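# Hang a necklace behind the lid tabs of a jewelry box

## Task

Drape the necklace so it goes behind one or more of the little tabs on the inside of the jewelry box lid and falls down on both sides of that tab, with the entire necklace within the box. The box must stay upright, the necklace must stay in place without the robot holding it, and the robot must release it and pull away at the end.

## Robot and tools

Robot: two arms, left_arm and right_arm, each ending in a two-finger parallel gripper. All poses use one shared scene frame: origin on the table surface midway between the arm bases, +x reaching out over the table, +z up, and left_arm on the +y side (its base near (-0.047, +0.235, 0) m, right_arm's near (-0.030, -0.298, 0) m). The names left and right do not correspond to the sides of any picture. A gripper's fingers extend along its own +z axis and close along its own y axis. The reported hand position is the point between the finger pads, roughly 1 cm short of the tips; it can be slightly wrong, more so when the arm is stretched far.

The 16-number row. Every motion command uses one flat list of 16 numbers covering both arms, even if only one should move: left_arm x, y, z, qw, qx, qy, qz, opening, then right_arm in the same order. x, y, z are an absolute target position in metres and the quaternion (w first) is an absolute target orientation, both in the scene frame, so each half is a pose, not an offset. Opening runs from -1 (closed) to +1 (fully open, 0.094 m). To keep an arm still, resend exactly the pose it last reported before it was meant to stay, plus its wanted opening; to hold an orientation steady, repeat the same quaternion each time rather than copying a drifted reading. A target lying more than 0.6 m from the arm's last reported position along any gripper axis is refused and nothing is sent.

Tools.
execute_actions: argument actions is a list with zero or one item. An empty list just reports the state. An item {"rows": [[16 numbers], ...], "steps": n} plays one row per control step (1/30 s), up to 15 rows and 15 steps; if rows run out the last is held. An item {"steps": n} with no rows is a wait of up to 300 steps counted from the previous result, thinking time included. Optional pictures (true/false) chooses whether camera images are returned.
move: target is one 16-number row as above; speed is the path top speed in m/s, 0.002 to 0.5 (default 0.25), with rotation capped at twice that in rad/s. Both grippers follow straight-line paths that finish together, lasting 0.5 to 10 s; anything longer is cut off early. Openings are applied at the start. Paths do not avoid obstacles or the other arm, and grippers may lag, drift, or overshoot the speed, particularly near full reach.
wait: seconds, 0 to 10; the scene runs with no new command.
zoom_image: camera is cam_high, cam_left_wrist or cam_right_wrist; region is [x0, y0, x1, y1] in pixels of that camera's last image, origin top-left, at most 504 by 504. cam_high is 504x504, the wrist cameras 616x616 fisheye.
read_manual: optional section "licences"; returns licence text only.
finished_scene: scene is the number of the current scene; it ends and grades that scene irreversibly.

How motion works. Each control step the commanded pose is trimmed to at most 70 mm and 16 degrees from the measured pose, then solved by damped inverse kinematics favouring position over orientation. Far targets may need several commands; after an action an arm only continues to its last trimmed pose. Arms often stop a centimetre or more short, usually low. Elbows never fully straighten. Joint ranges (rad): waist -2.618 to 3.054, shoulder 0 to 3.142, elbow 0 to 3.142, wrist pitch -1.571 to 1.571, wrist yaw -1.571 to 1.571, wrist roll -2.094 to 2.094.

Reading results. The state line gives each gripper's position and quaternion. grip_measured is the finger opening on the command scale (the last Joint positions value is the opening in metres); it may be off by about 1 mm. To grip, command roughly 0.03 below grip_measured; smaller gaps grip more gently. Very thin parts (under about 2 mm) receive less force. A move result adds a move: line with its ending (done, off_target, moving, held, fault) and limits: paced means the sent pose was trimmed, held means a safety check blocked steps (the arm can then jump faster than speed). HELD marks blocked steps; "pose unreachable" names an arm whose command the clearance check changed. Hand target shows where the controller is heading. Joint torques are noisy and offset. FAULT or OVER-TEMPERATURE FAULT lines mean an arm stopped; MOTOR HOT warns from 75 °C, stops at 90 °C, and at 100 °C the arm drops.

Cautions. Time passes while you think. Move slowly near contact: faster motion and targets set deeper past a surface hit and press harder. Do not let the arms collide or push on each other. Avoid dropping the necklace, tipping the box, or knocking anything off the table. Occasional random tugs or pushes may disturb held or loose objects. Long holds heat motors. Finish by opening the gripper and retreating so the necklace hangs unaided.

Each tool is called after ">>>" in YAML: its name, and indented under it one key for each argument.

## Session

>>> execute_actions:
  actions: []

Scene clock: 0.00 s of 4800.00 s.
left_arm: end_effector_position=(+0.4523, +0.5052, +0.1173) grip_measured=+1.000 end_effector_quat_wxyz=(+0.426, -0.184, +0.820, +0.336) | right_arm: end_effector_position=(+0.0376, -0.5754, +0.1983) grip_measured=+1.000 end_effector_quat_wxyz=(+0.300, +0.870, +0.214, -0.328)
Joint positions: left_arm=[ 0.252  2.056  1.281  0.29  -0.49   0.204  0.094] | right_arm=[-0.935  1.276  1.043 -1.03   0.885  1.681  0.094]
Joint velocities: left_arm=[-0.007 -0.017  0.002 -0.007  0.007 -0.022  0.   ] | right_arm=[-0.002  0.007  0.007 -0.037  0.022  0.007  0.   ]
Joint torques (N m, as the arm reports them, + toward a larger angle): no reading
Hand target (left_arm): +0.454, +0.507, +0.130; +0.437, -0.188, +0.812, +0.338
Hand target (right_arm): +0.036, -0.577, +0.206; +0.309, +0.866, +0.209, -0.334

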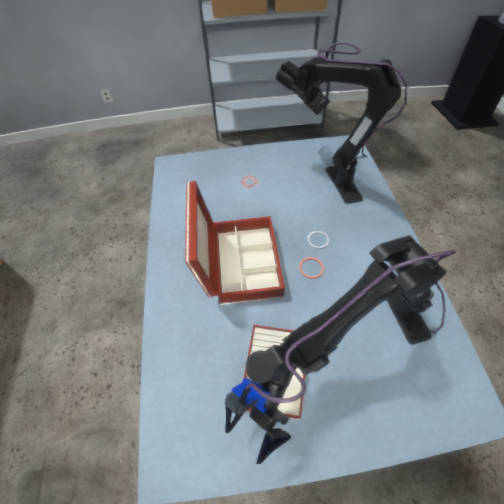

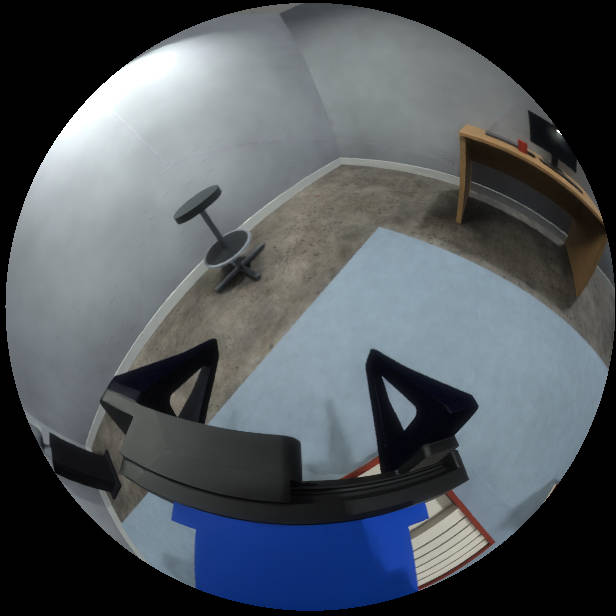

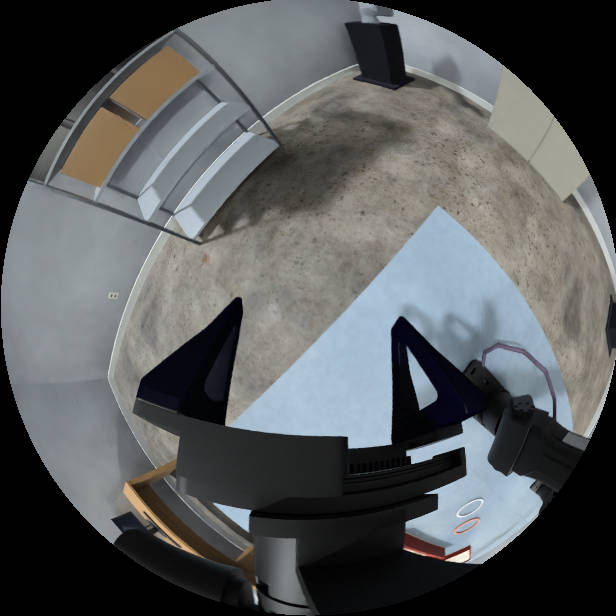

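>>> move:
  target: [0.15,0.30,0.35,0,0,1,0,1, 0.15,-0.25,0.35,0,0,1,0,1]

Scene clock: 8.60 s of 4800.00 s.
left_arm: end_effector_position=(+0.1477, +0.3027, +0.3518) grip_measured=+1.000 end_effector_quat_wxyz=(+0.302, -0.011, +0.948, +0.103) | right_arm: end_effector_position=(+0.1515, -0.2497, +0.3436) grip_measured=+1.000 end_effector_quat_wxyz=(+0.319, +0.014, +0.944, +0.083)
Joint positions: left_arm=[ 0.225  1.092  1.747 -1.577 -0.014  0.301  0.094] | right_arm=[ 0.172  0.997  1.658 -1.56   0.022  0.295  0.094]
Joint velocities: left_arm=[-0.002 -0.002 -0.007 -0.037  0.022  0.007  0.   ] | right_arm=[ 0.017 -0.007 -0.002  0.051  0.022  0.007  0.   ]
Joint torques (N m, as the arm reports them, + toward a larger angle): left_arm=[ 0.05 -1.8   2.67  1.28  0.15  0.01] | right_arm=[ 0.29  1.92  7.4   1.77 -0.03 -0.1 ]
Hand target (left_arm): +0.145, +0.299, +0.350; +0.302, -0.005, +0.948, +0.097
Hand target (right_arm): +0.152, -0.248, +0.352; +0.327, +0.005, +0.941, +0.086
Off the commanded pose (left_arm): 0.004 m, 37 deg; orientation clipped at the last step of the last action.
Off the commanded pose (right_arm): 0.007 m, 39 deg; orientation clipped at the last step of the last action.
joint sent to its limit (left arm) — the command would take joint 4 (wrist pitch) past its lower limit, so that joint was sent only as far as its limit.
joint sent to its limit (right arm) — the command would take joint 4 (wrist pitch) past its lower limit, so that joint was sent only as far as its limit.
move: off_target (left_arm, right_arm); limits=paced

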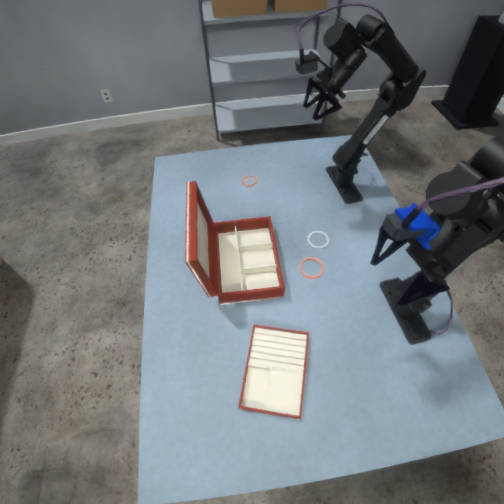

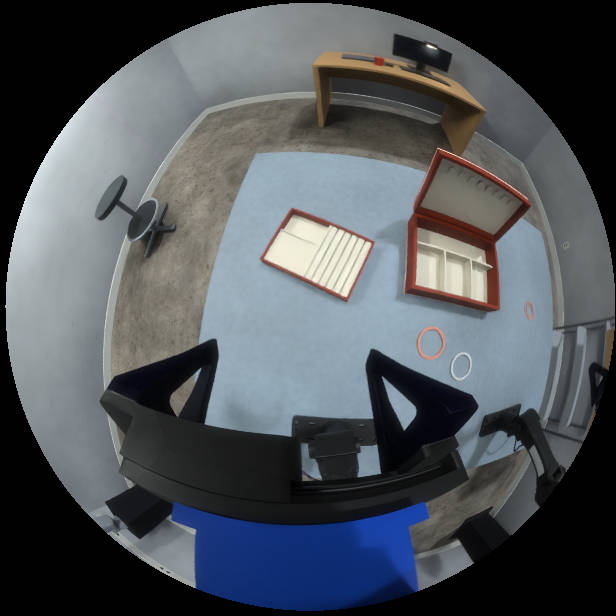

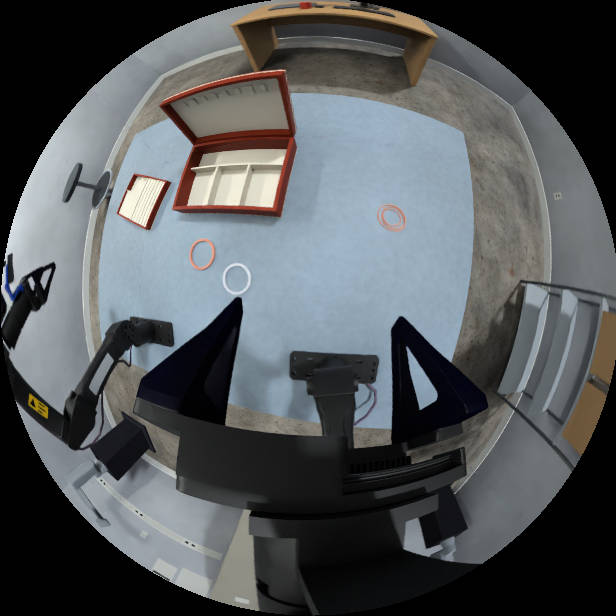

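>>> move:
  target: [0.15,0.30,0.35,0.302,0,0.948,0.1,1, 0.27,-0.36,0.2,0,0,1,0,1]

>>> zoom_image:
  camera: "cam_right_wrist"
  region: [150,100,470,420]

Scene clock: 12.97 s of 4800.00 s.
left_arm: end_effector_position=(+0.1478, +0.3025, +0.3518) grip_measured=+1.000 end_effector_quat_wxyz=(+0.301, -0.009, +0.948, +0.103) | right_arm: end_effector_position=(+0.2617, -0.3564, +0.1868) grip_measured=+1.000 end_effector_quat_wxyz=(-0.004, +0.002, +1.000, +0.012)
Joint positions: left_arm=[ 0.225  1.092  1.747 -1.577 -0.012  0.304  0.094] | right_arm=[-0.317  1.703  1.682 -1.562 -0.022 -0.212  0.094]
Joint velocities: left_arm=[-0.007  0.007  0.007  0.022 -0.037 -0.022  0.   ] | right_arm=[-0.017 -0.002 -0.007 -0.007 -0.022 -0.007  0.   ]
Joint torques (N m, as the arm reports them, + toward a larger angle): left_arm=[-0.7  -0.84  3.03  1.42  0.04  0.04] | right_arm=[-0.65 -8.62  8.72  0.58  0.05 -0.05]
Hand target (left_arm): +0.150, +0.300, +0.350; +0.302, -0.000, +0.948, +0.100
Hand target (right_arm): +0.266, -0.361, +0.198; +0.016, +0.001, +1.000, +0.006
Off the commanded pose (left_arm): 0.004 m, 1 deg.
Off the commanded pose (right_arm): 0.016 m, 1 deg.
joint sent to its limit (right arm) — the command would take joint 4 (wrist pitch) past its lower limit, so that joint was sent only as far as its limit.
move: off_target (right_arm)

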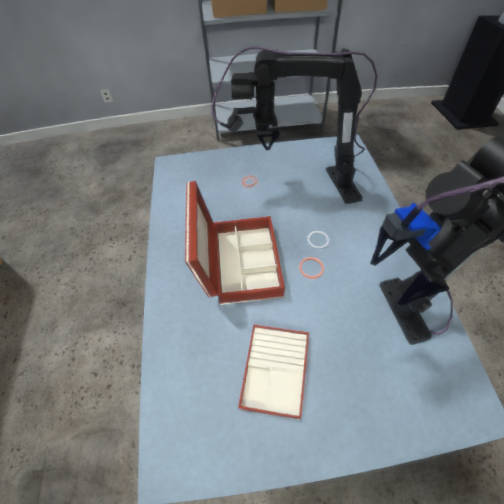

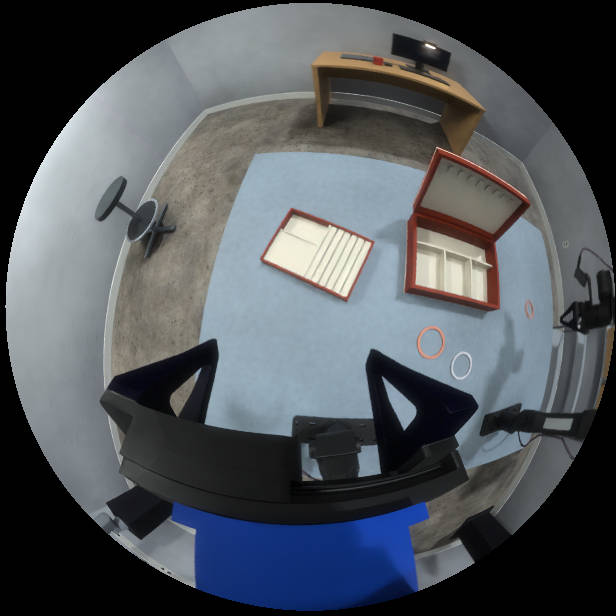

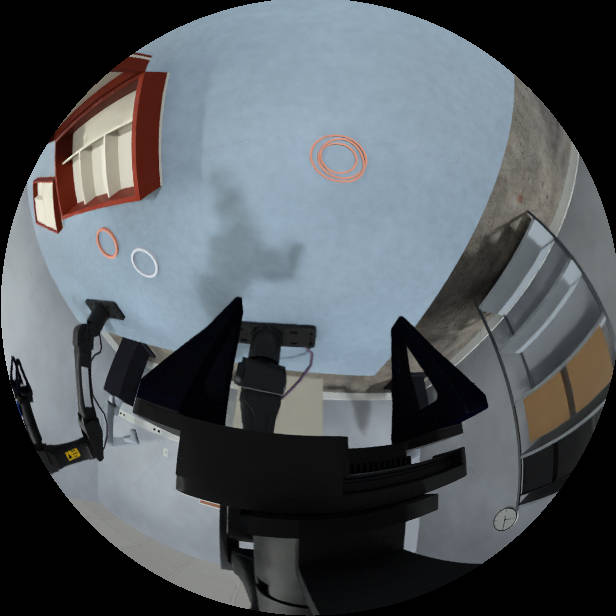

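Region (150, 100, 470, 420) of cam_right_wrist's 616x616 image, scaled by 1.575, with more detail than that image has.

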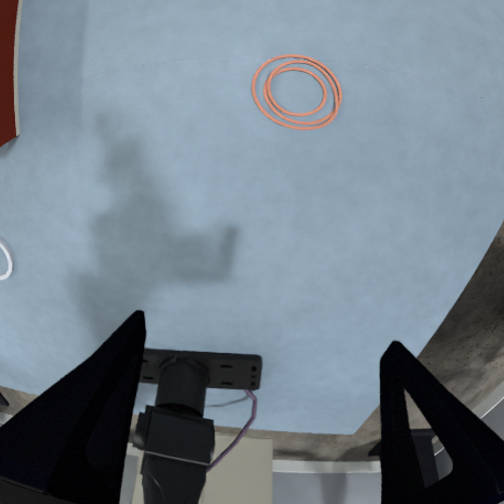

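>>> move:
  target: [0.15,0.30,0.35,0.302,0,0.948,0.1,1, 0.33,-0.37,0.07,0,0,1,0,1]

>>> zoom_image:
  camera: "cam_right_wrist"
  region: [150,100,470,420]

Scene clock: 16.23 s of 4800.00 s.
left_arm: end_effector_position=(+0.1478, +0.3025, +0.3518) grip_measured=+1.000 end_effector_quat_wxyz=(+0.301, -0.009, +0.948, +0.103) | right_arm: end_effector_position=(+0.3200, -0.3702, +0.0666) grip_measured=+1.000 end_effector_quat_wxyz=(-0.017, +0.001, +1.000, +0.005)
Joint positions: left_arm=[ 0.225  1.092  1.747 -1.577 -0.012  0.305  0.094] | right_arm=[-0.311  1.956  1.522 -1.173 -0.003 -0.207  0.094]
Joint velocities: left_arm=[-0.007  0.007  0.002  0.037  0.007 -0.022  0.   ] | right_arm=[-0.012 -0.002 -0.002 -0.051 -0.007 -0.037  0.   ]
Joint torques (N m, as the arm reports them, + toward a larger angle): left_arm=[-0.71 -0.83  3.01  1.42  0.04  0.05] | right_arm=[  0.65 -11.65   5.72   0.84   0.06   0.06]
Hand target (left_arm): +0.150, +0.300, +0.350; +0.302, +0.000, +0.948, +0.100
Hand target (right_arm): +0.327, -0.369, +0.069; -0.000, -0.000, +1.000, +0.000
Off the commanded pose (left_arm): 0.004 m, 1 deg.
Off the commanded pose (right_arm): 0.011 m, 2 deg.
move: off_target (right_arm)

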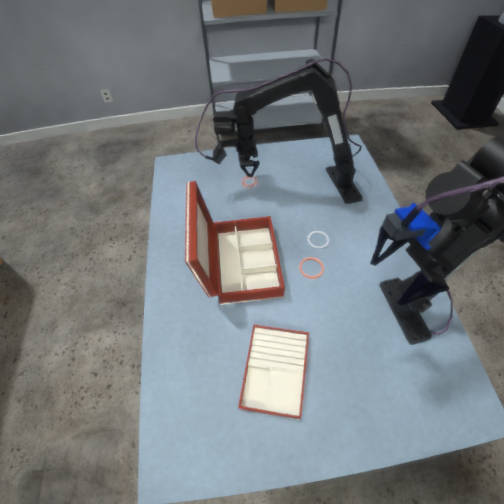

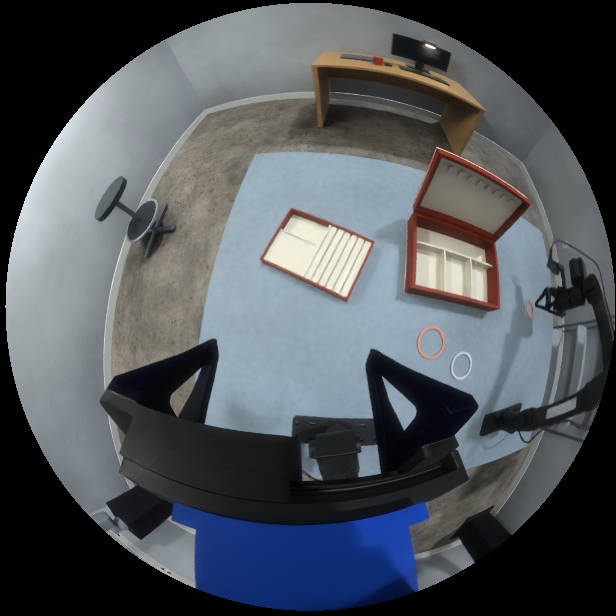

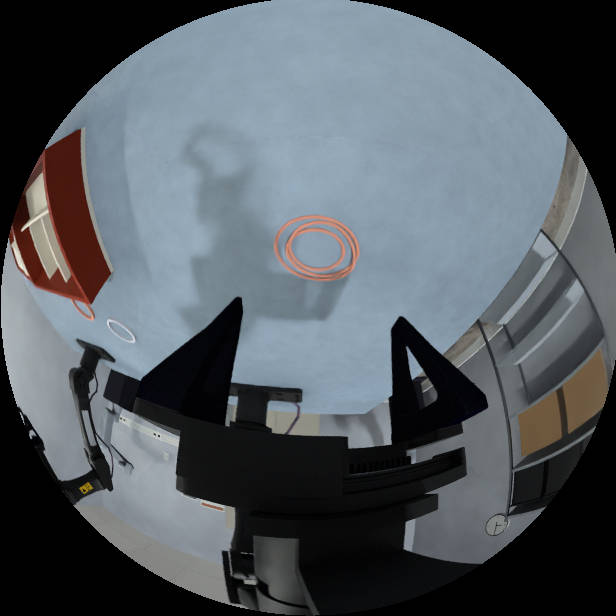

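Region (150, 100, 470, 420) of cam_right_wrist's 616x616 image, scaled by 1.575, with more detail than that image has.

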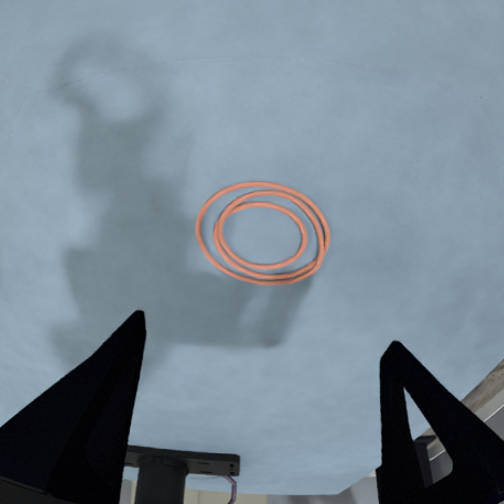

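>>> move:
  target: [0.15,0.30,0.35,0.302,0,0.948,0.1,1, 0.335,-0.335,0.035,0,0,1,0,-0.6]
  speed: 0.1

>>> zoom_image:
  camera: "cam_right_wrist"
  region: [200,180,440,420]

Scene clock: 24.07 s of 4800.00 s.
left_arm: end_effector_position=(+0.1478, +0.3025, +0.3518) grip_measured=+1.000 end_effector_quat_wxyz=(+0.301, -0.009, +0.948, +0.103) | right_arm: end_effector_position=(+0.3291, -0.3357, +0.0364) grip_measured=-0.598 end_effector_quat_wxyz=(-0.012, -0.002, +1.000, +0.002)
Joint positions: left_arm=[ 0.225  1.092  1.747 -1.577 -0.012  0.305  0.094] | right_arm=[-0.211  1.986  1.443 -1.051 -0.002 -0.113  0.019]
Joint velocities: left_arm=[ 0.027  0.007  0.002 -0.037  0.007 -0.066  0.   ] | right_arm=[-0.002 -0.002 -0.002 -0.037  0.037  0.007 -0.001]
Joint torques (N m, as the arm reports them, + toward a larger angle): left_arm=[-0.7  -0.84  3.02  1.42  0.03  0.05] | right_arm=[  0.35 -10.83   5.3    0.86   0.04   0.08]
Hand target (left_arm): +0.150, +0.300, +0.350; +0.302, -0.000, +0.948, +0.100
Hand target (right_arm): +0.334, -0.335, +0.035; -0.001, -0.000, +1.000, -0.001
Off the commanded pose (left_arm): 0.004 m, 1 deg.
Off the commanded pose (right_arm): 0.006 m, 1 deg.
After step 90, 3.80 s passed at rest.
move: done

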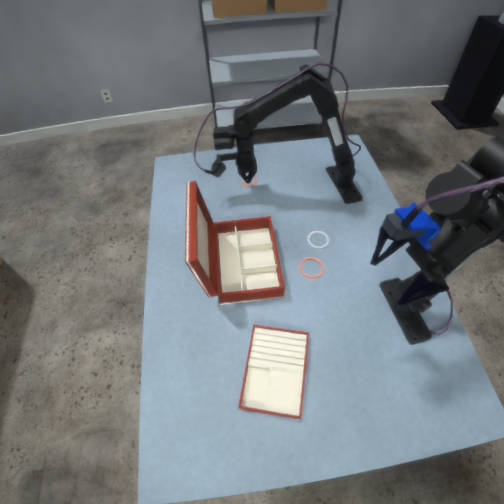

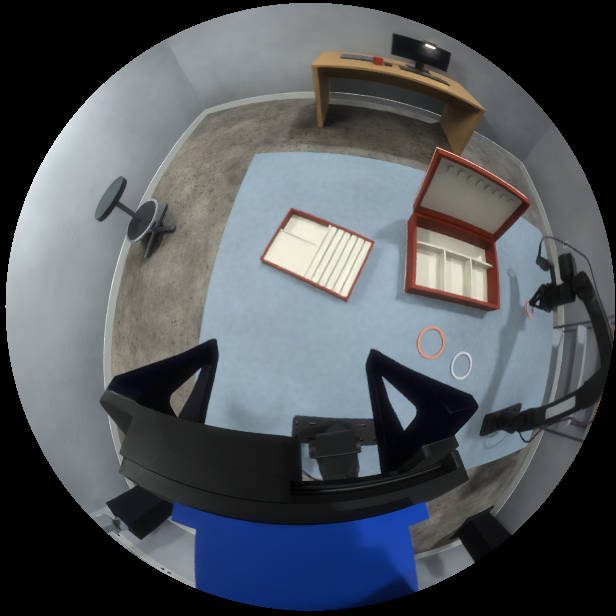

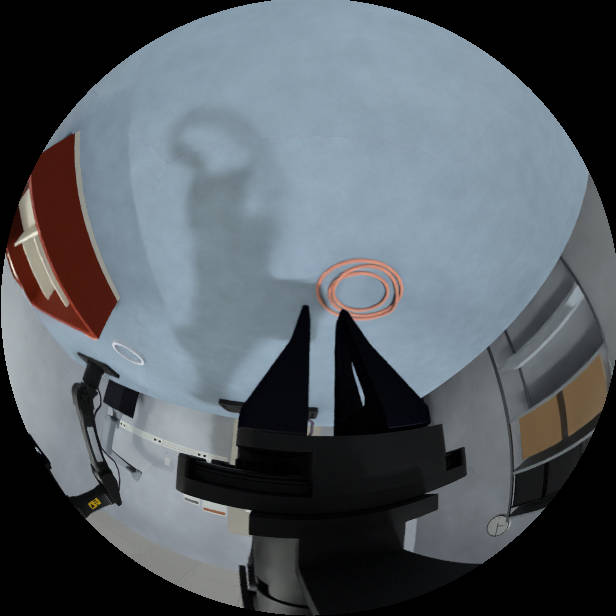

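Region (200, 180, 440, 420) of cam_right_wrist's 616x616 image, scaled by 2.100, with more detail than that image has.

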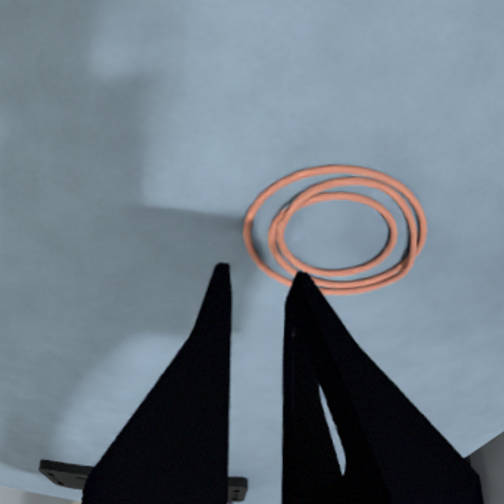

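>>> move:
  target: [0.15,0.30,0.35,0.302,0,0.948,0.1,1, 0.335,-0.323,0.018,0,0,1,0,-0.6]
  speed: 0.05

>>> zoom_image:
  camera: "cam_right_wrist"
  region: [200,180,440,420]

Scene clock: 27.73 s of 4800.00 s.
left_arm: end_effector_position=(+0.1478, +0.3025, +0.3518) grip_measured=+1.000 end_effector_quat_wxyz=(+0.301, -0.009, +0.948, +0.103) | right_arm: end_effector_position=(+0.3295, -0.3248, +0.0194) grip_measured=-0.598 end_effector_quat_wxyz=(-0.012, -0.000, +1.000, +0.002)
Joint positions: left_arm=[ 0.225  1.092  1.747 -1.577 -0.012  0.305  0.094] | right_arm=[-0.181  2.005  1.399 -0.988 -0.002 -0.08   0.019]
Joint velocities: left_arm=[-0.027  0.002 -0.002  0.095  0.051 -0.022  0.   ] | right_arm=[-0.007 -0.002 -0.007  0.051 -0.037 -0.037  0.001]
Joint torques (N m, as the arm reports them, + toward a larger angle): left_arm=[-0.69 -0.82  3.02  1.43  0.04  0.05] | right_arm=[  0.51 -11.03   5.24   0.9    0.04   0.09]
Hand target (left_arm): +0.150, +0.300, +0.350; +0.302, -0.000, +0.948, +0.100
Hand target (right_arm): +0.334, -0.323, +0.018; -0.001, -0.000, +1.000, -0.000
Off the commanded pose (left_arm): 0.004 m, 1 deg.
Off the commanded pose (right_arm): 0.006 m, 1 deg.
move: done

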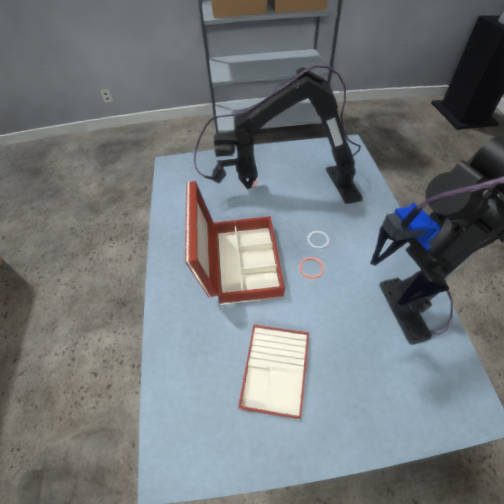

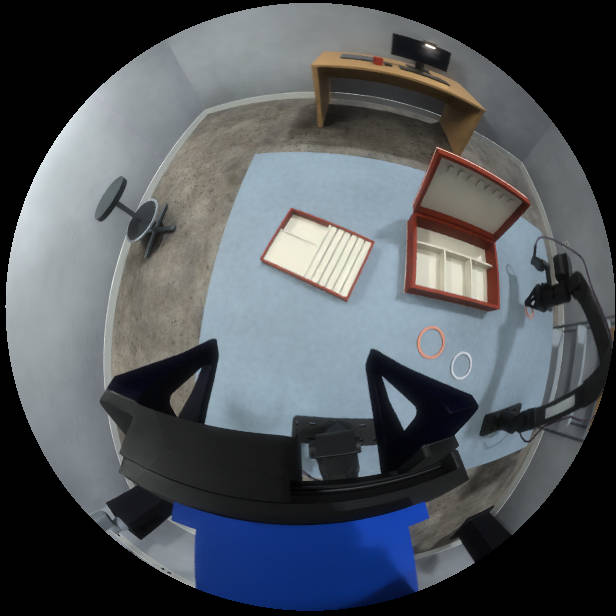

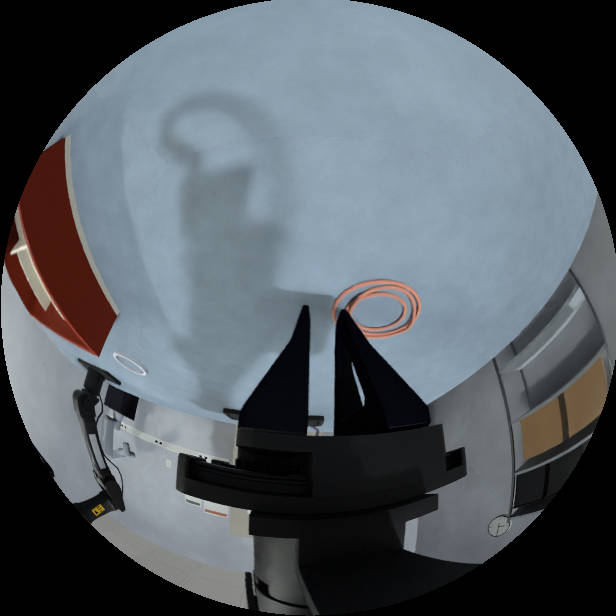

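Region (200, 180, 440, 420) of cam_right_wrist's 616x616 image, scaled by 2.100, with more detail than that image has.

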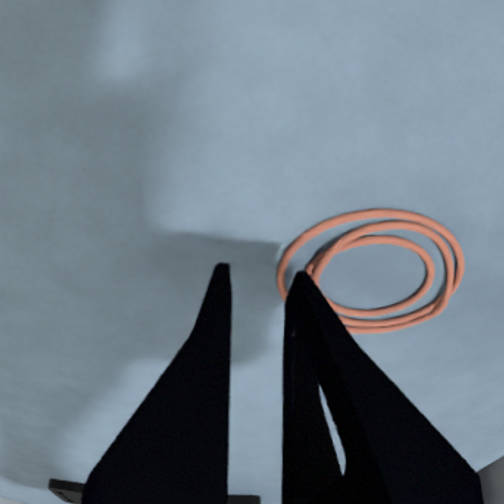

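>>> move:
  target: [0.15,0.30,0.35,0.302,0,0.948,0.1,1, 0.329,-0.324,0.014,0,0,1,0,-0.6]
  speed: 0.03

>>> zoom_image:
  camera: "cam_right_wrist"
  region: [200,180,440,420]

Scene clock: 31.43 s of 4800.00 s.
left_arm: end_effector_position=(+0.1478, +0.3025, +0.3518) grip_measured=+1.000 end_effector_quat_wxyz=(+0.301, -0.009, +0.948, +0.103) | right_arm: end_effector_position=(+0.3225, -0.3243, +0.0112) grip_measured=-0.598 end_effector_quat_wxyz=(-0.019, -0.000, +1.000, +0.002)
Joint positions: left_arm=[ 0.225  1.092  1.747 -1.577 -0.012  0.305  0.094] | right_arm=[-0.181  2.005  1.364 -0.967 -0.002 -0.079  0.019]
Joint velocities: left_arm=[-0.017 -0.007 -0.012 -0.022  0.007  0.022  0.   ] | right_arm=[ 0.012 -0.007 -0.002  0.022 -0.037 -0.022  0.   ]
Joint torques (N m, as the arm reports them, + toward a larger angle): left_arm=[-0.71 -0.83  3.02  1.42  0.04  0.05] | right_arm=[  0.27 -12.29   5.06   0.84   0.03   0.04]
Hand target (left_arm): +0.150, +0.300, +0.350; +0.302, -0.000, +0.948, +0.100
Hand target (right_arm): +0.329, -0.324, +0.014; -0.000, +0.000, +1.000, -0.000
Off the commanded pose (left_arm): 0.004 m, 1 deg.
Off the commanded pose (right_arm): 0.007 m, 2 deg.
move: done

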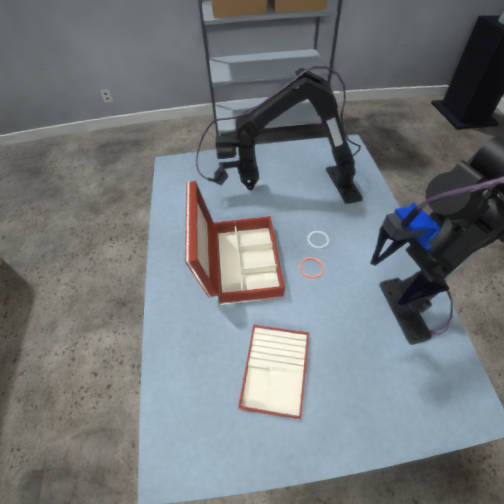

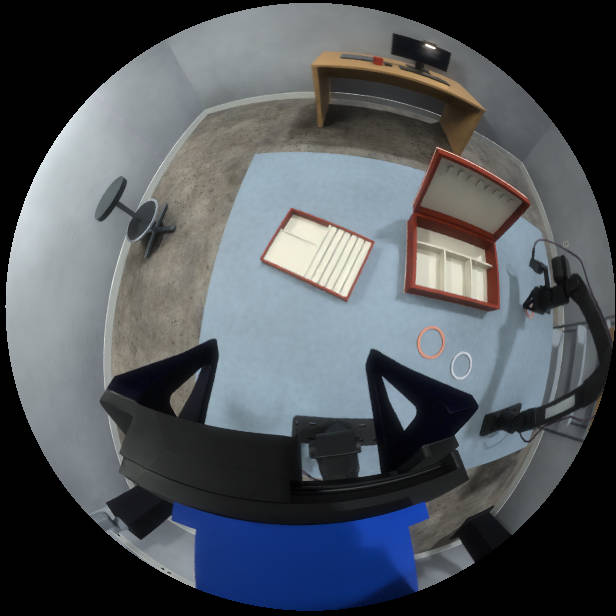

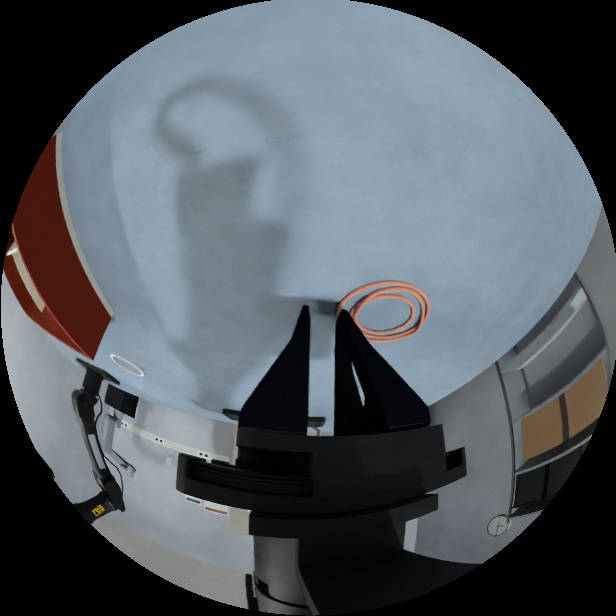

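Region (200, 180, 440, 420) of cam_right_wrist's 616x616 image, scaled by 2.100, with more detail than that image has.

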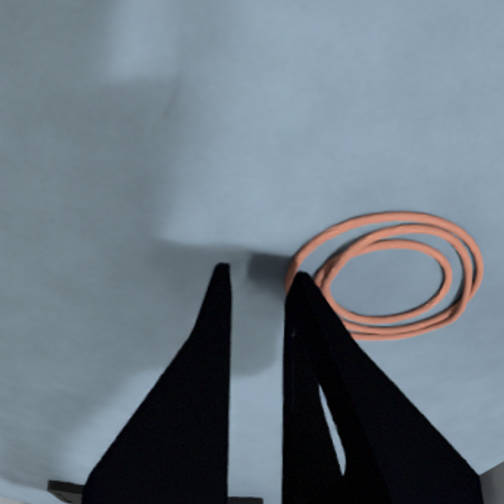

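>>> move:
  target: [0.15,0.30,0.35,0.302,0,0.948,0.1,1, 0.329,-0.324,0.014,0,0,1,0,-0.44]
  speed: 0.03

>>> zoom_image:
  camera: "cam_right_wrist"
  region: [200,180,440,420]

Scene clock: 35.33 s of 4800.00 s.
left_arm: end_effector_position=(+0.1478, +0.3025, +0.3518) grip_measured=+1.000 end_effector_quat_wxyz=(+0.301, -0.009, +0.948, +0.103) | right_arm: end_effector_position=(+0.3236, -0.3244, +0.0112) grip_measured=-0.442 end_effector_quat_wxyz=(-0.017, -0.000, +1.000, +0.002)
Joint positions: left_arm=[ 0.225  1.092  1.747 -1.577 -0.012  0.305  0.094] | right_arm=[-0.181  2.005  1.364 -0.963 -0.002 -0.079  0.026]
Joint velocities: left_arm=[-0.022 -0.027 -0.012 -0.007 -0.095 -0.037  0.   ] | right_arm=[ 0.002 -0.012 -0.012 -0.007 -0.037 -0.007 -0.002]
Joint torques (N m, as the arm reports them, + toward a larger angle): left_arm=[-0.7  -0.83  3.    1.42  0.04  0.05] | right_arm=[  0.26 -12.2    5.04   0.87   0.04   0.05]
Hand target (left_arm): +0.150, +0.300, +0.350; +0.302, -0.000, +0.948, +0.100
Hand target (right_arm): +0.329, -0.324, +0.014; -0.000, -0.000, +1.000, -0.000
Off the commanded pose (left_arm): 0.004 m, 1 deg.
Off the commanded pose (right_arm): 0.006 m, 2 deg.
After step 90, 0.10 s passed at rest.
move: done

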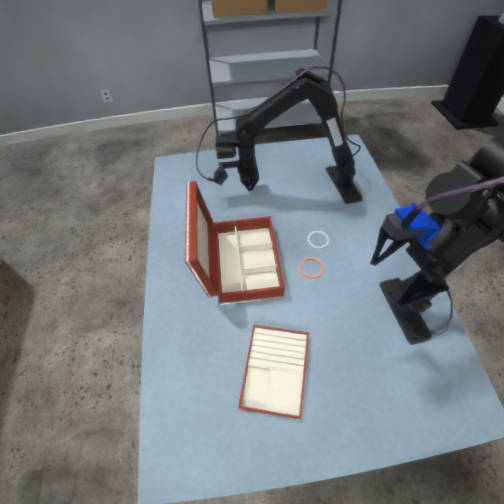

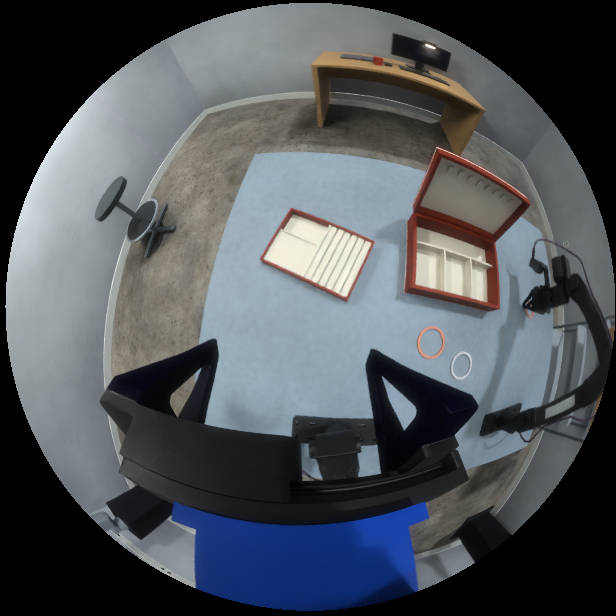

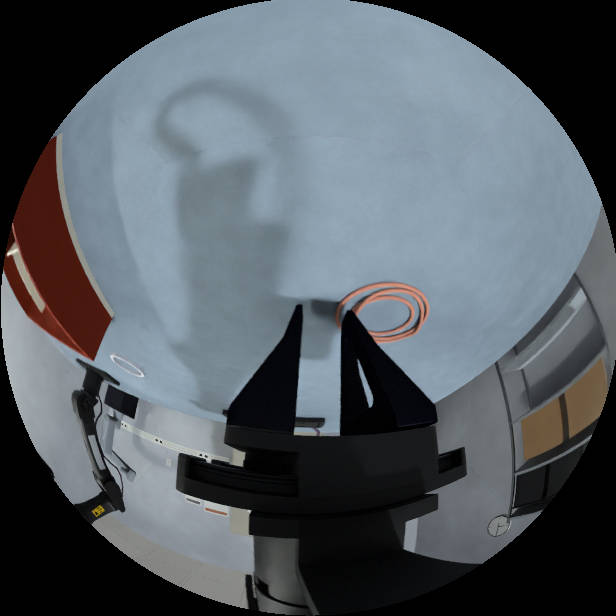

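Region (200, 180, 440, 420) of cam_right_wrist's 616x616 image, scaled by 2.100, with more detail than that image has.

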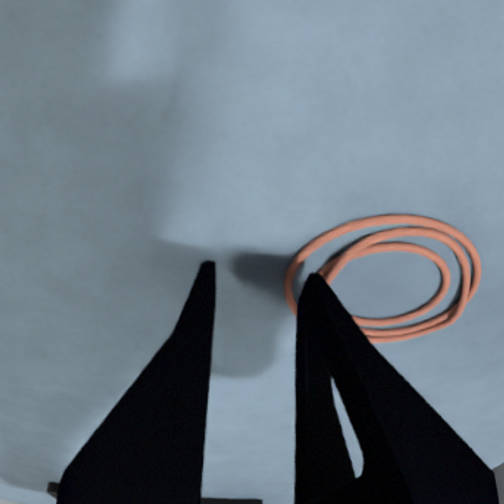

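Still above. Descend.

>>> move:
  target: [0.15,0.30,0.35,0.302,0,0.948,0.1,1, 0.329,-0.324,0.006,0,0,1,0,-0.44]
  speed: 0.02

>>> zoom_image:
  camera: "cam_right_wrist"
  region: [200,180,440,420]

Scene clock: 37.90 s of 4800.00 s.
left_arm: end_effector_position=(+0.1478, +0.3025, +0.3518) grip_measured=+1.000 end_effector_quat_wxyz=(+0.301, -0.009, +0.948, +0.103) | right_arm: end_effector_position=(+0.3240, -0.3244, +0.0071) grip_measured=-0.442 end_effector_quat_wxyz=(-0.013, -0.000, +1.000, +0.002)
Joint positions: left_arm=[ 0.225  1.092  1.747 -1.577 -0.012  0.305  0.094] | right_arm=[-0.181  2.005  1.346 -0.937 -0.002 -0.079  0.026]
Joint velocities: left_arm=[-0.002 -0.002  0.012 -0.022  0.051 -0.007  0.   ] | right_arm=[-0.007  0.002  0.007 -0.051 -0.066 -0.037 -0.   ]
Joint torques (N m, as the arm reports them, + toward a larger angle): left_arm=[-0.7  -0.83  3.02  1.42  0.04  0.05] | right_arm=[  0.27 -11.15   5.     0.86   0.04   0.06]
Hand target (left_arm): +0.150, +0.300, +0.350; +0.302, -0.000, +0.948, +0.100
Hand target (right_arm): +0.329, -0.324, +0.006; -0.000, -0.000, +1.000, -0.000
Off the commanded pose (left_arm): 0.004 m, 1 deg.
Off the commanded pose (right_arm): 0.005 m, 1 deg.
move: done

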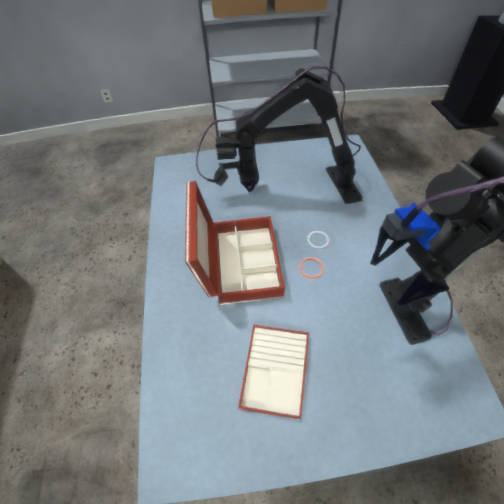

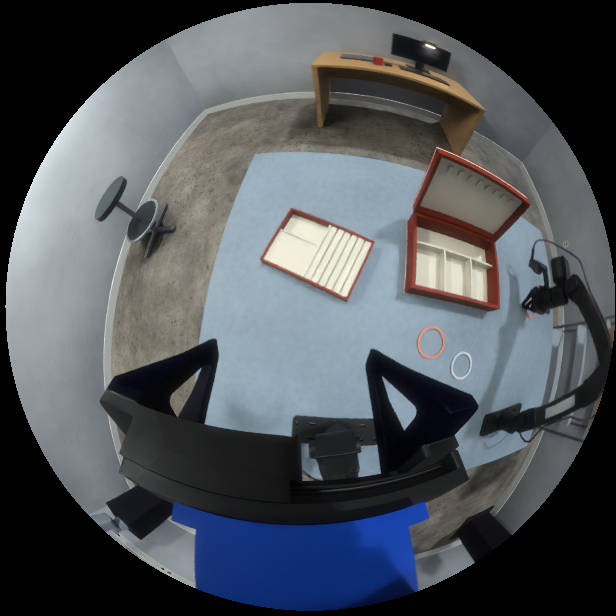

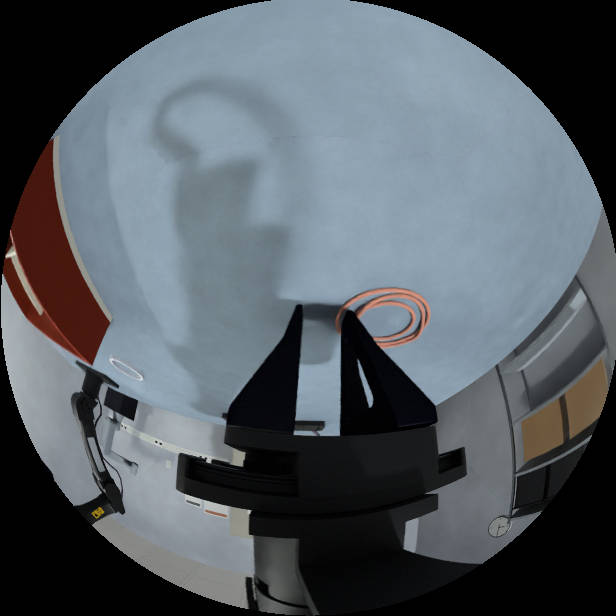

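Region (200, 180, 440, 420) of cam_right_wrist's 616x616 image, scaled by 2.100, with more detail than that image has.

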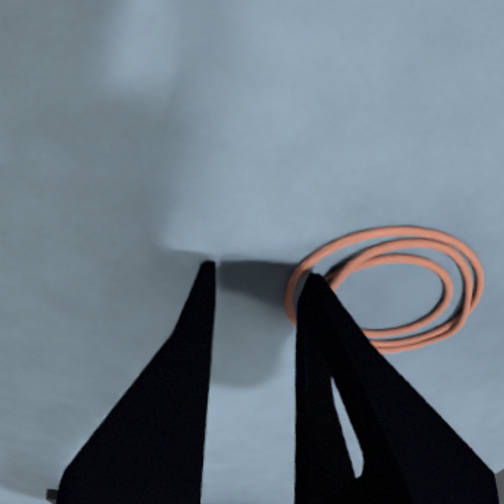

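>>> move:
  target: [0.15,0.30,0.35,0.302,0,0.948,0.1,1, 0.329,-0.324,0.001,0,0,1,0,-0.44]
  speed: 0.02

>>> move:
  target: [0.15,0.30,0.35,0.302,0,0.948,0.1,1, 0.329,-0.324,0.001,0,0,1,0,-1]
  speed: 0.02

>>> zoom_image:
  camera: "cam_right_wrist"
  region: [200,180,440,420]

Scene clock: 42.73 s of 4800.00 s.
left_arm: end_effector_position=(+0.1478, +0.3025, +0.3518) grip_measured=+1.000 end_effector_quat_wxyz=(+0.301, -0.009, +0.948, +0.103) | right_arm: end_effector_position=(+0.3288, -0.3248, +0.0070) grip_measured=-0.442 end_effector_quat_wxyz=(-0.003, -0.000, +1.000, +0.001)
Joint positions: left_arm=[ 0.225  1.092  1.747 -1.577 -0.012  0.305  0.094] | right_arm=[-0.181  2.005  1.346 -0.917 -0.002 -0.079  0.026]
Joint velocities: left_arm=[-0.007  0.017 -0.017 -0.022  0.007  0.037  0.   ] | right_arm=[ 0.007 -0.002 -0.002 -0.022 -0.037  0.051 -0.001]
Joint torques (N m, as the arm reports them, + toward a larger angle): left_arm=[-0.69 -0.82  3.03  1.42  0.04  0.05] | right_arm=[  0.23 -10.37   4.24   0.93   0.04   0.02]
Hand target (left_arm): +0.150, +0.300, +0.350; +0.302, -0.000, +0.948, +0.100
Hand target (right_arm): +0.329, -0.324, +0.001; -0.000, -0.000, +1.000, -0.000
Off the commanded pose (left_arm): 0.004 m, 1 deg.
Off the commanded pose (right_arm): 0.006 m, 0 deg.
After step 90, 1.03 s passed at rest.
move: done

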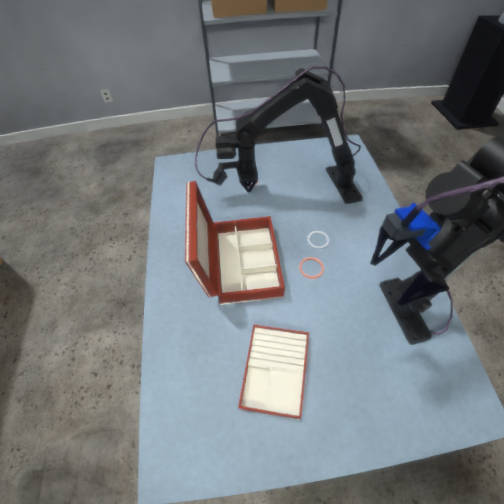

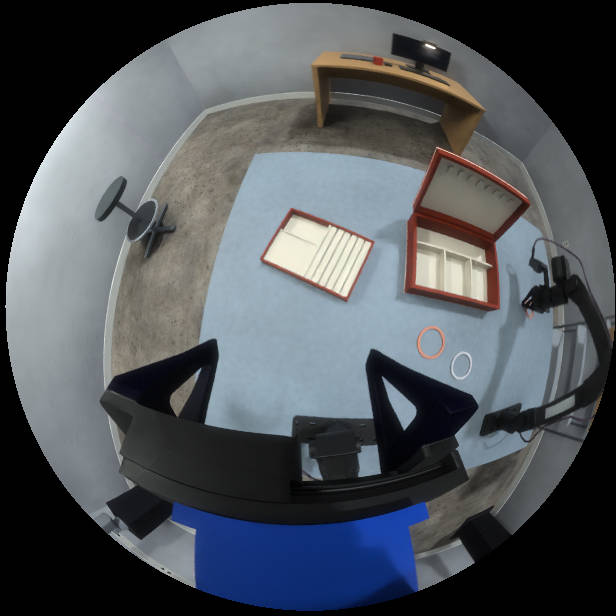

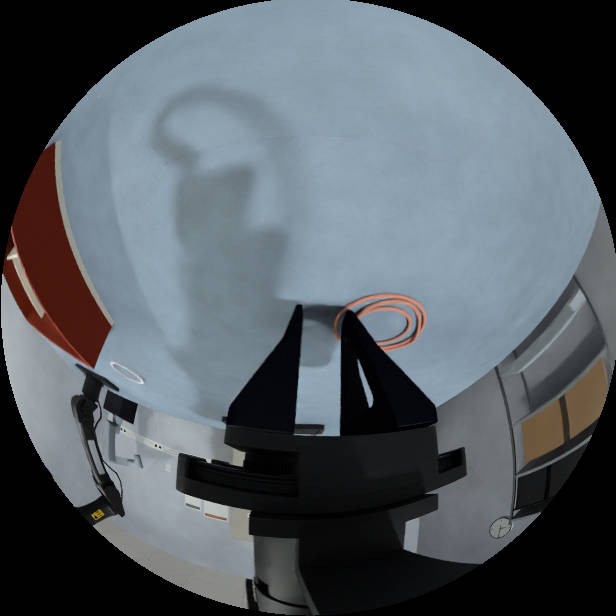

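Scene clock: 43.43 s of 4800.00 s.
left_arm: end_effector_position=(+0.1478, +0.3025, +0.3518) grip_measured=+1.000 end_effector_quat_wxyz=(+0.301, -0.009, +0.948, +0.103) | right_arm: end_effector_position=(+0.3290, -0.3248, +0.0070) grip_measured=-0.984 end_effector_quat_wxyz=(-0.002, -0.000, +1.000, +0.001)
Joint positions: left_arm=[ 0.225  1.092  1.747 -1.577 -0.012  0.305  0.094] | right_arm=[-0.181  2.005  1.346 -0.917 -0.002 -0.079  0.001]
Joint velocities: left_arm=[-0.012 -0.002  0.002  0.051 -0.051  0.007  0.   ] | right_arm=[-0.002  0.002 -0.002 -0.022 -0.022 -0.051 -0.001]
Joint torques (N m, as the arm reports them, + toward a larger angle): left_arm=[-0.69 -0.84  3.01  1.42  0.04  0.05] | right_arm=[  0.21 -10.39   4.36   0.89   0.05   0.02]
Hand target (left_arm): +0.150, +0.300, +0.350; +0.302, -0.000, +0.948, +0.100
Hand target (right_arm): +0.329, -0.324, +0.001; -0.000, -0.000, +1.000, -0.000
Off the commanded pose (left_arm): 0.004 m, 1 deg.
Off the commanded pose (right_arm): 0.006 m, 0 deg.
move: done

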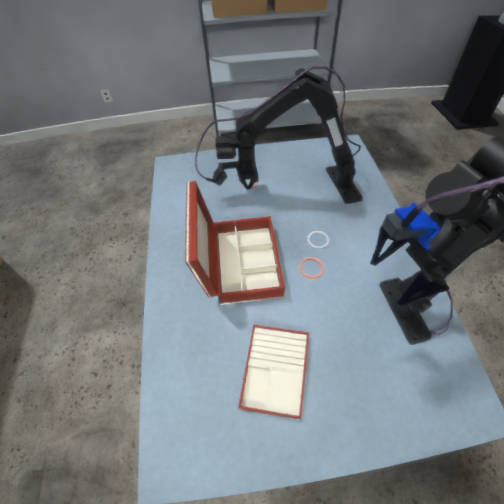

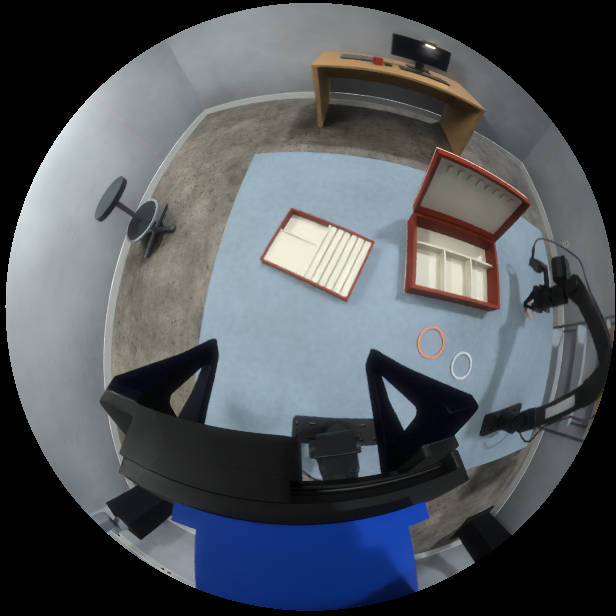

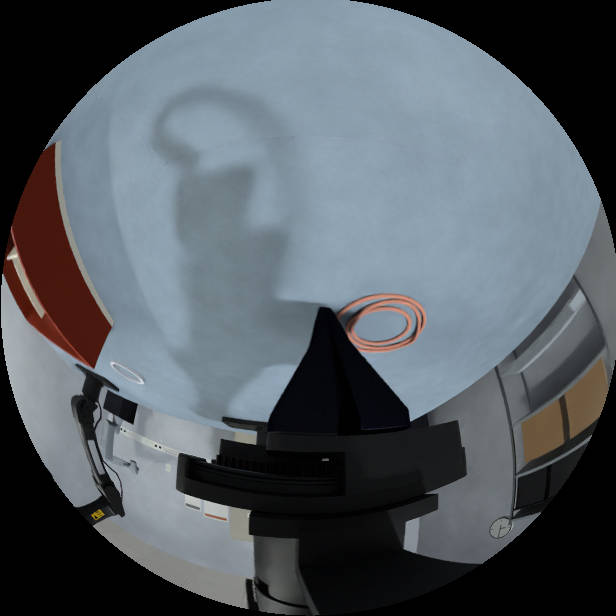

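Region (200, 180, 440, 420) of cam_right_wrist's 616x616 image, scaled by 2.100, with more detail than that image has.

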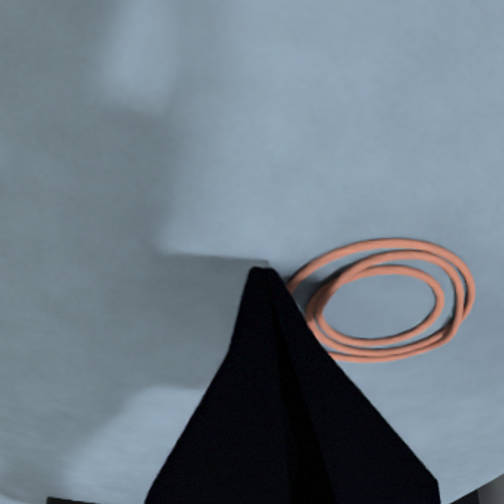

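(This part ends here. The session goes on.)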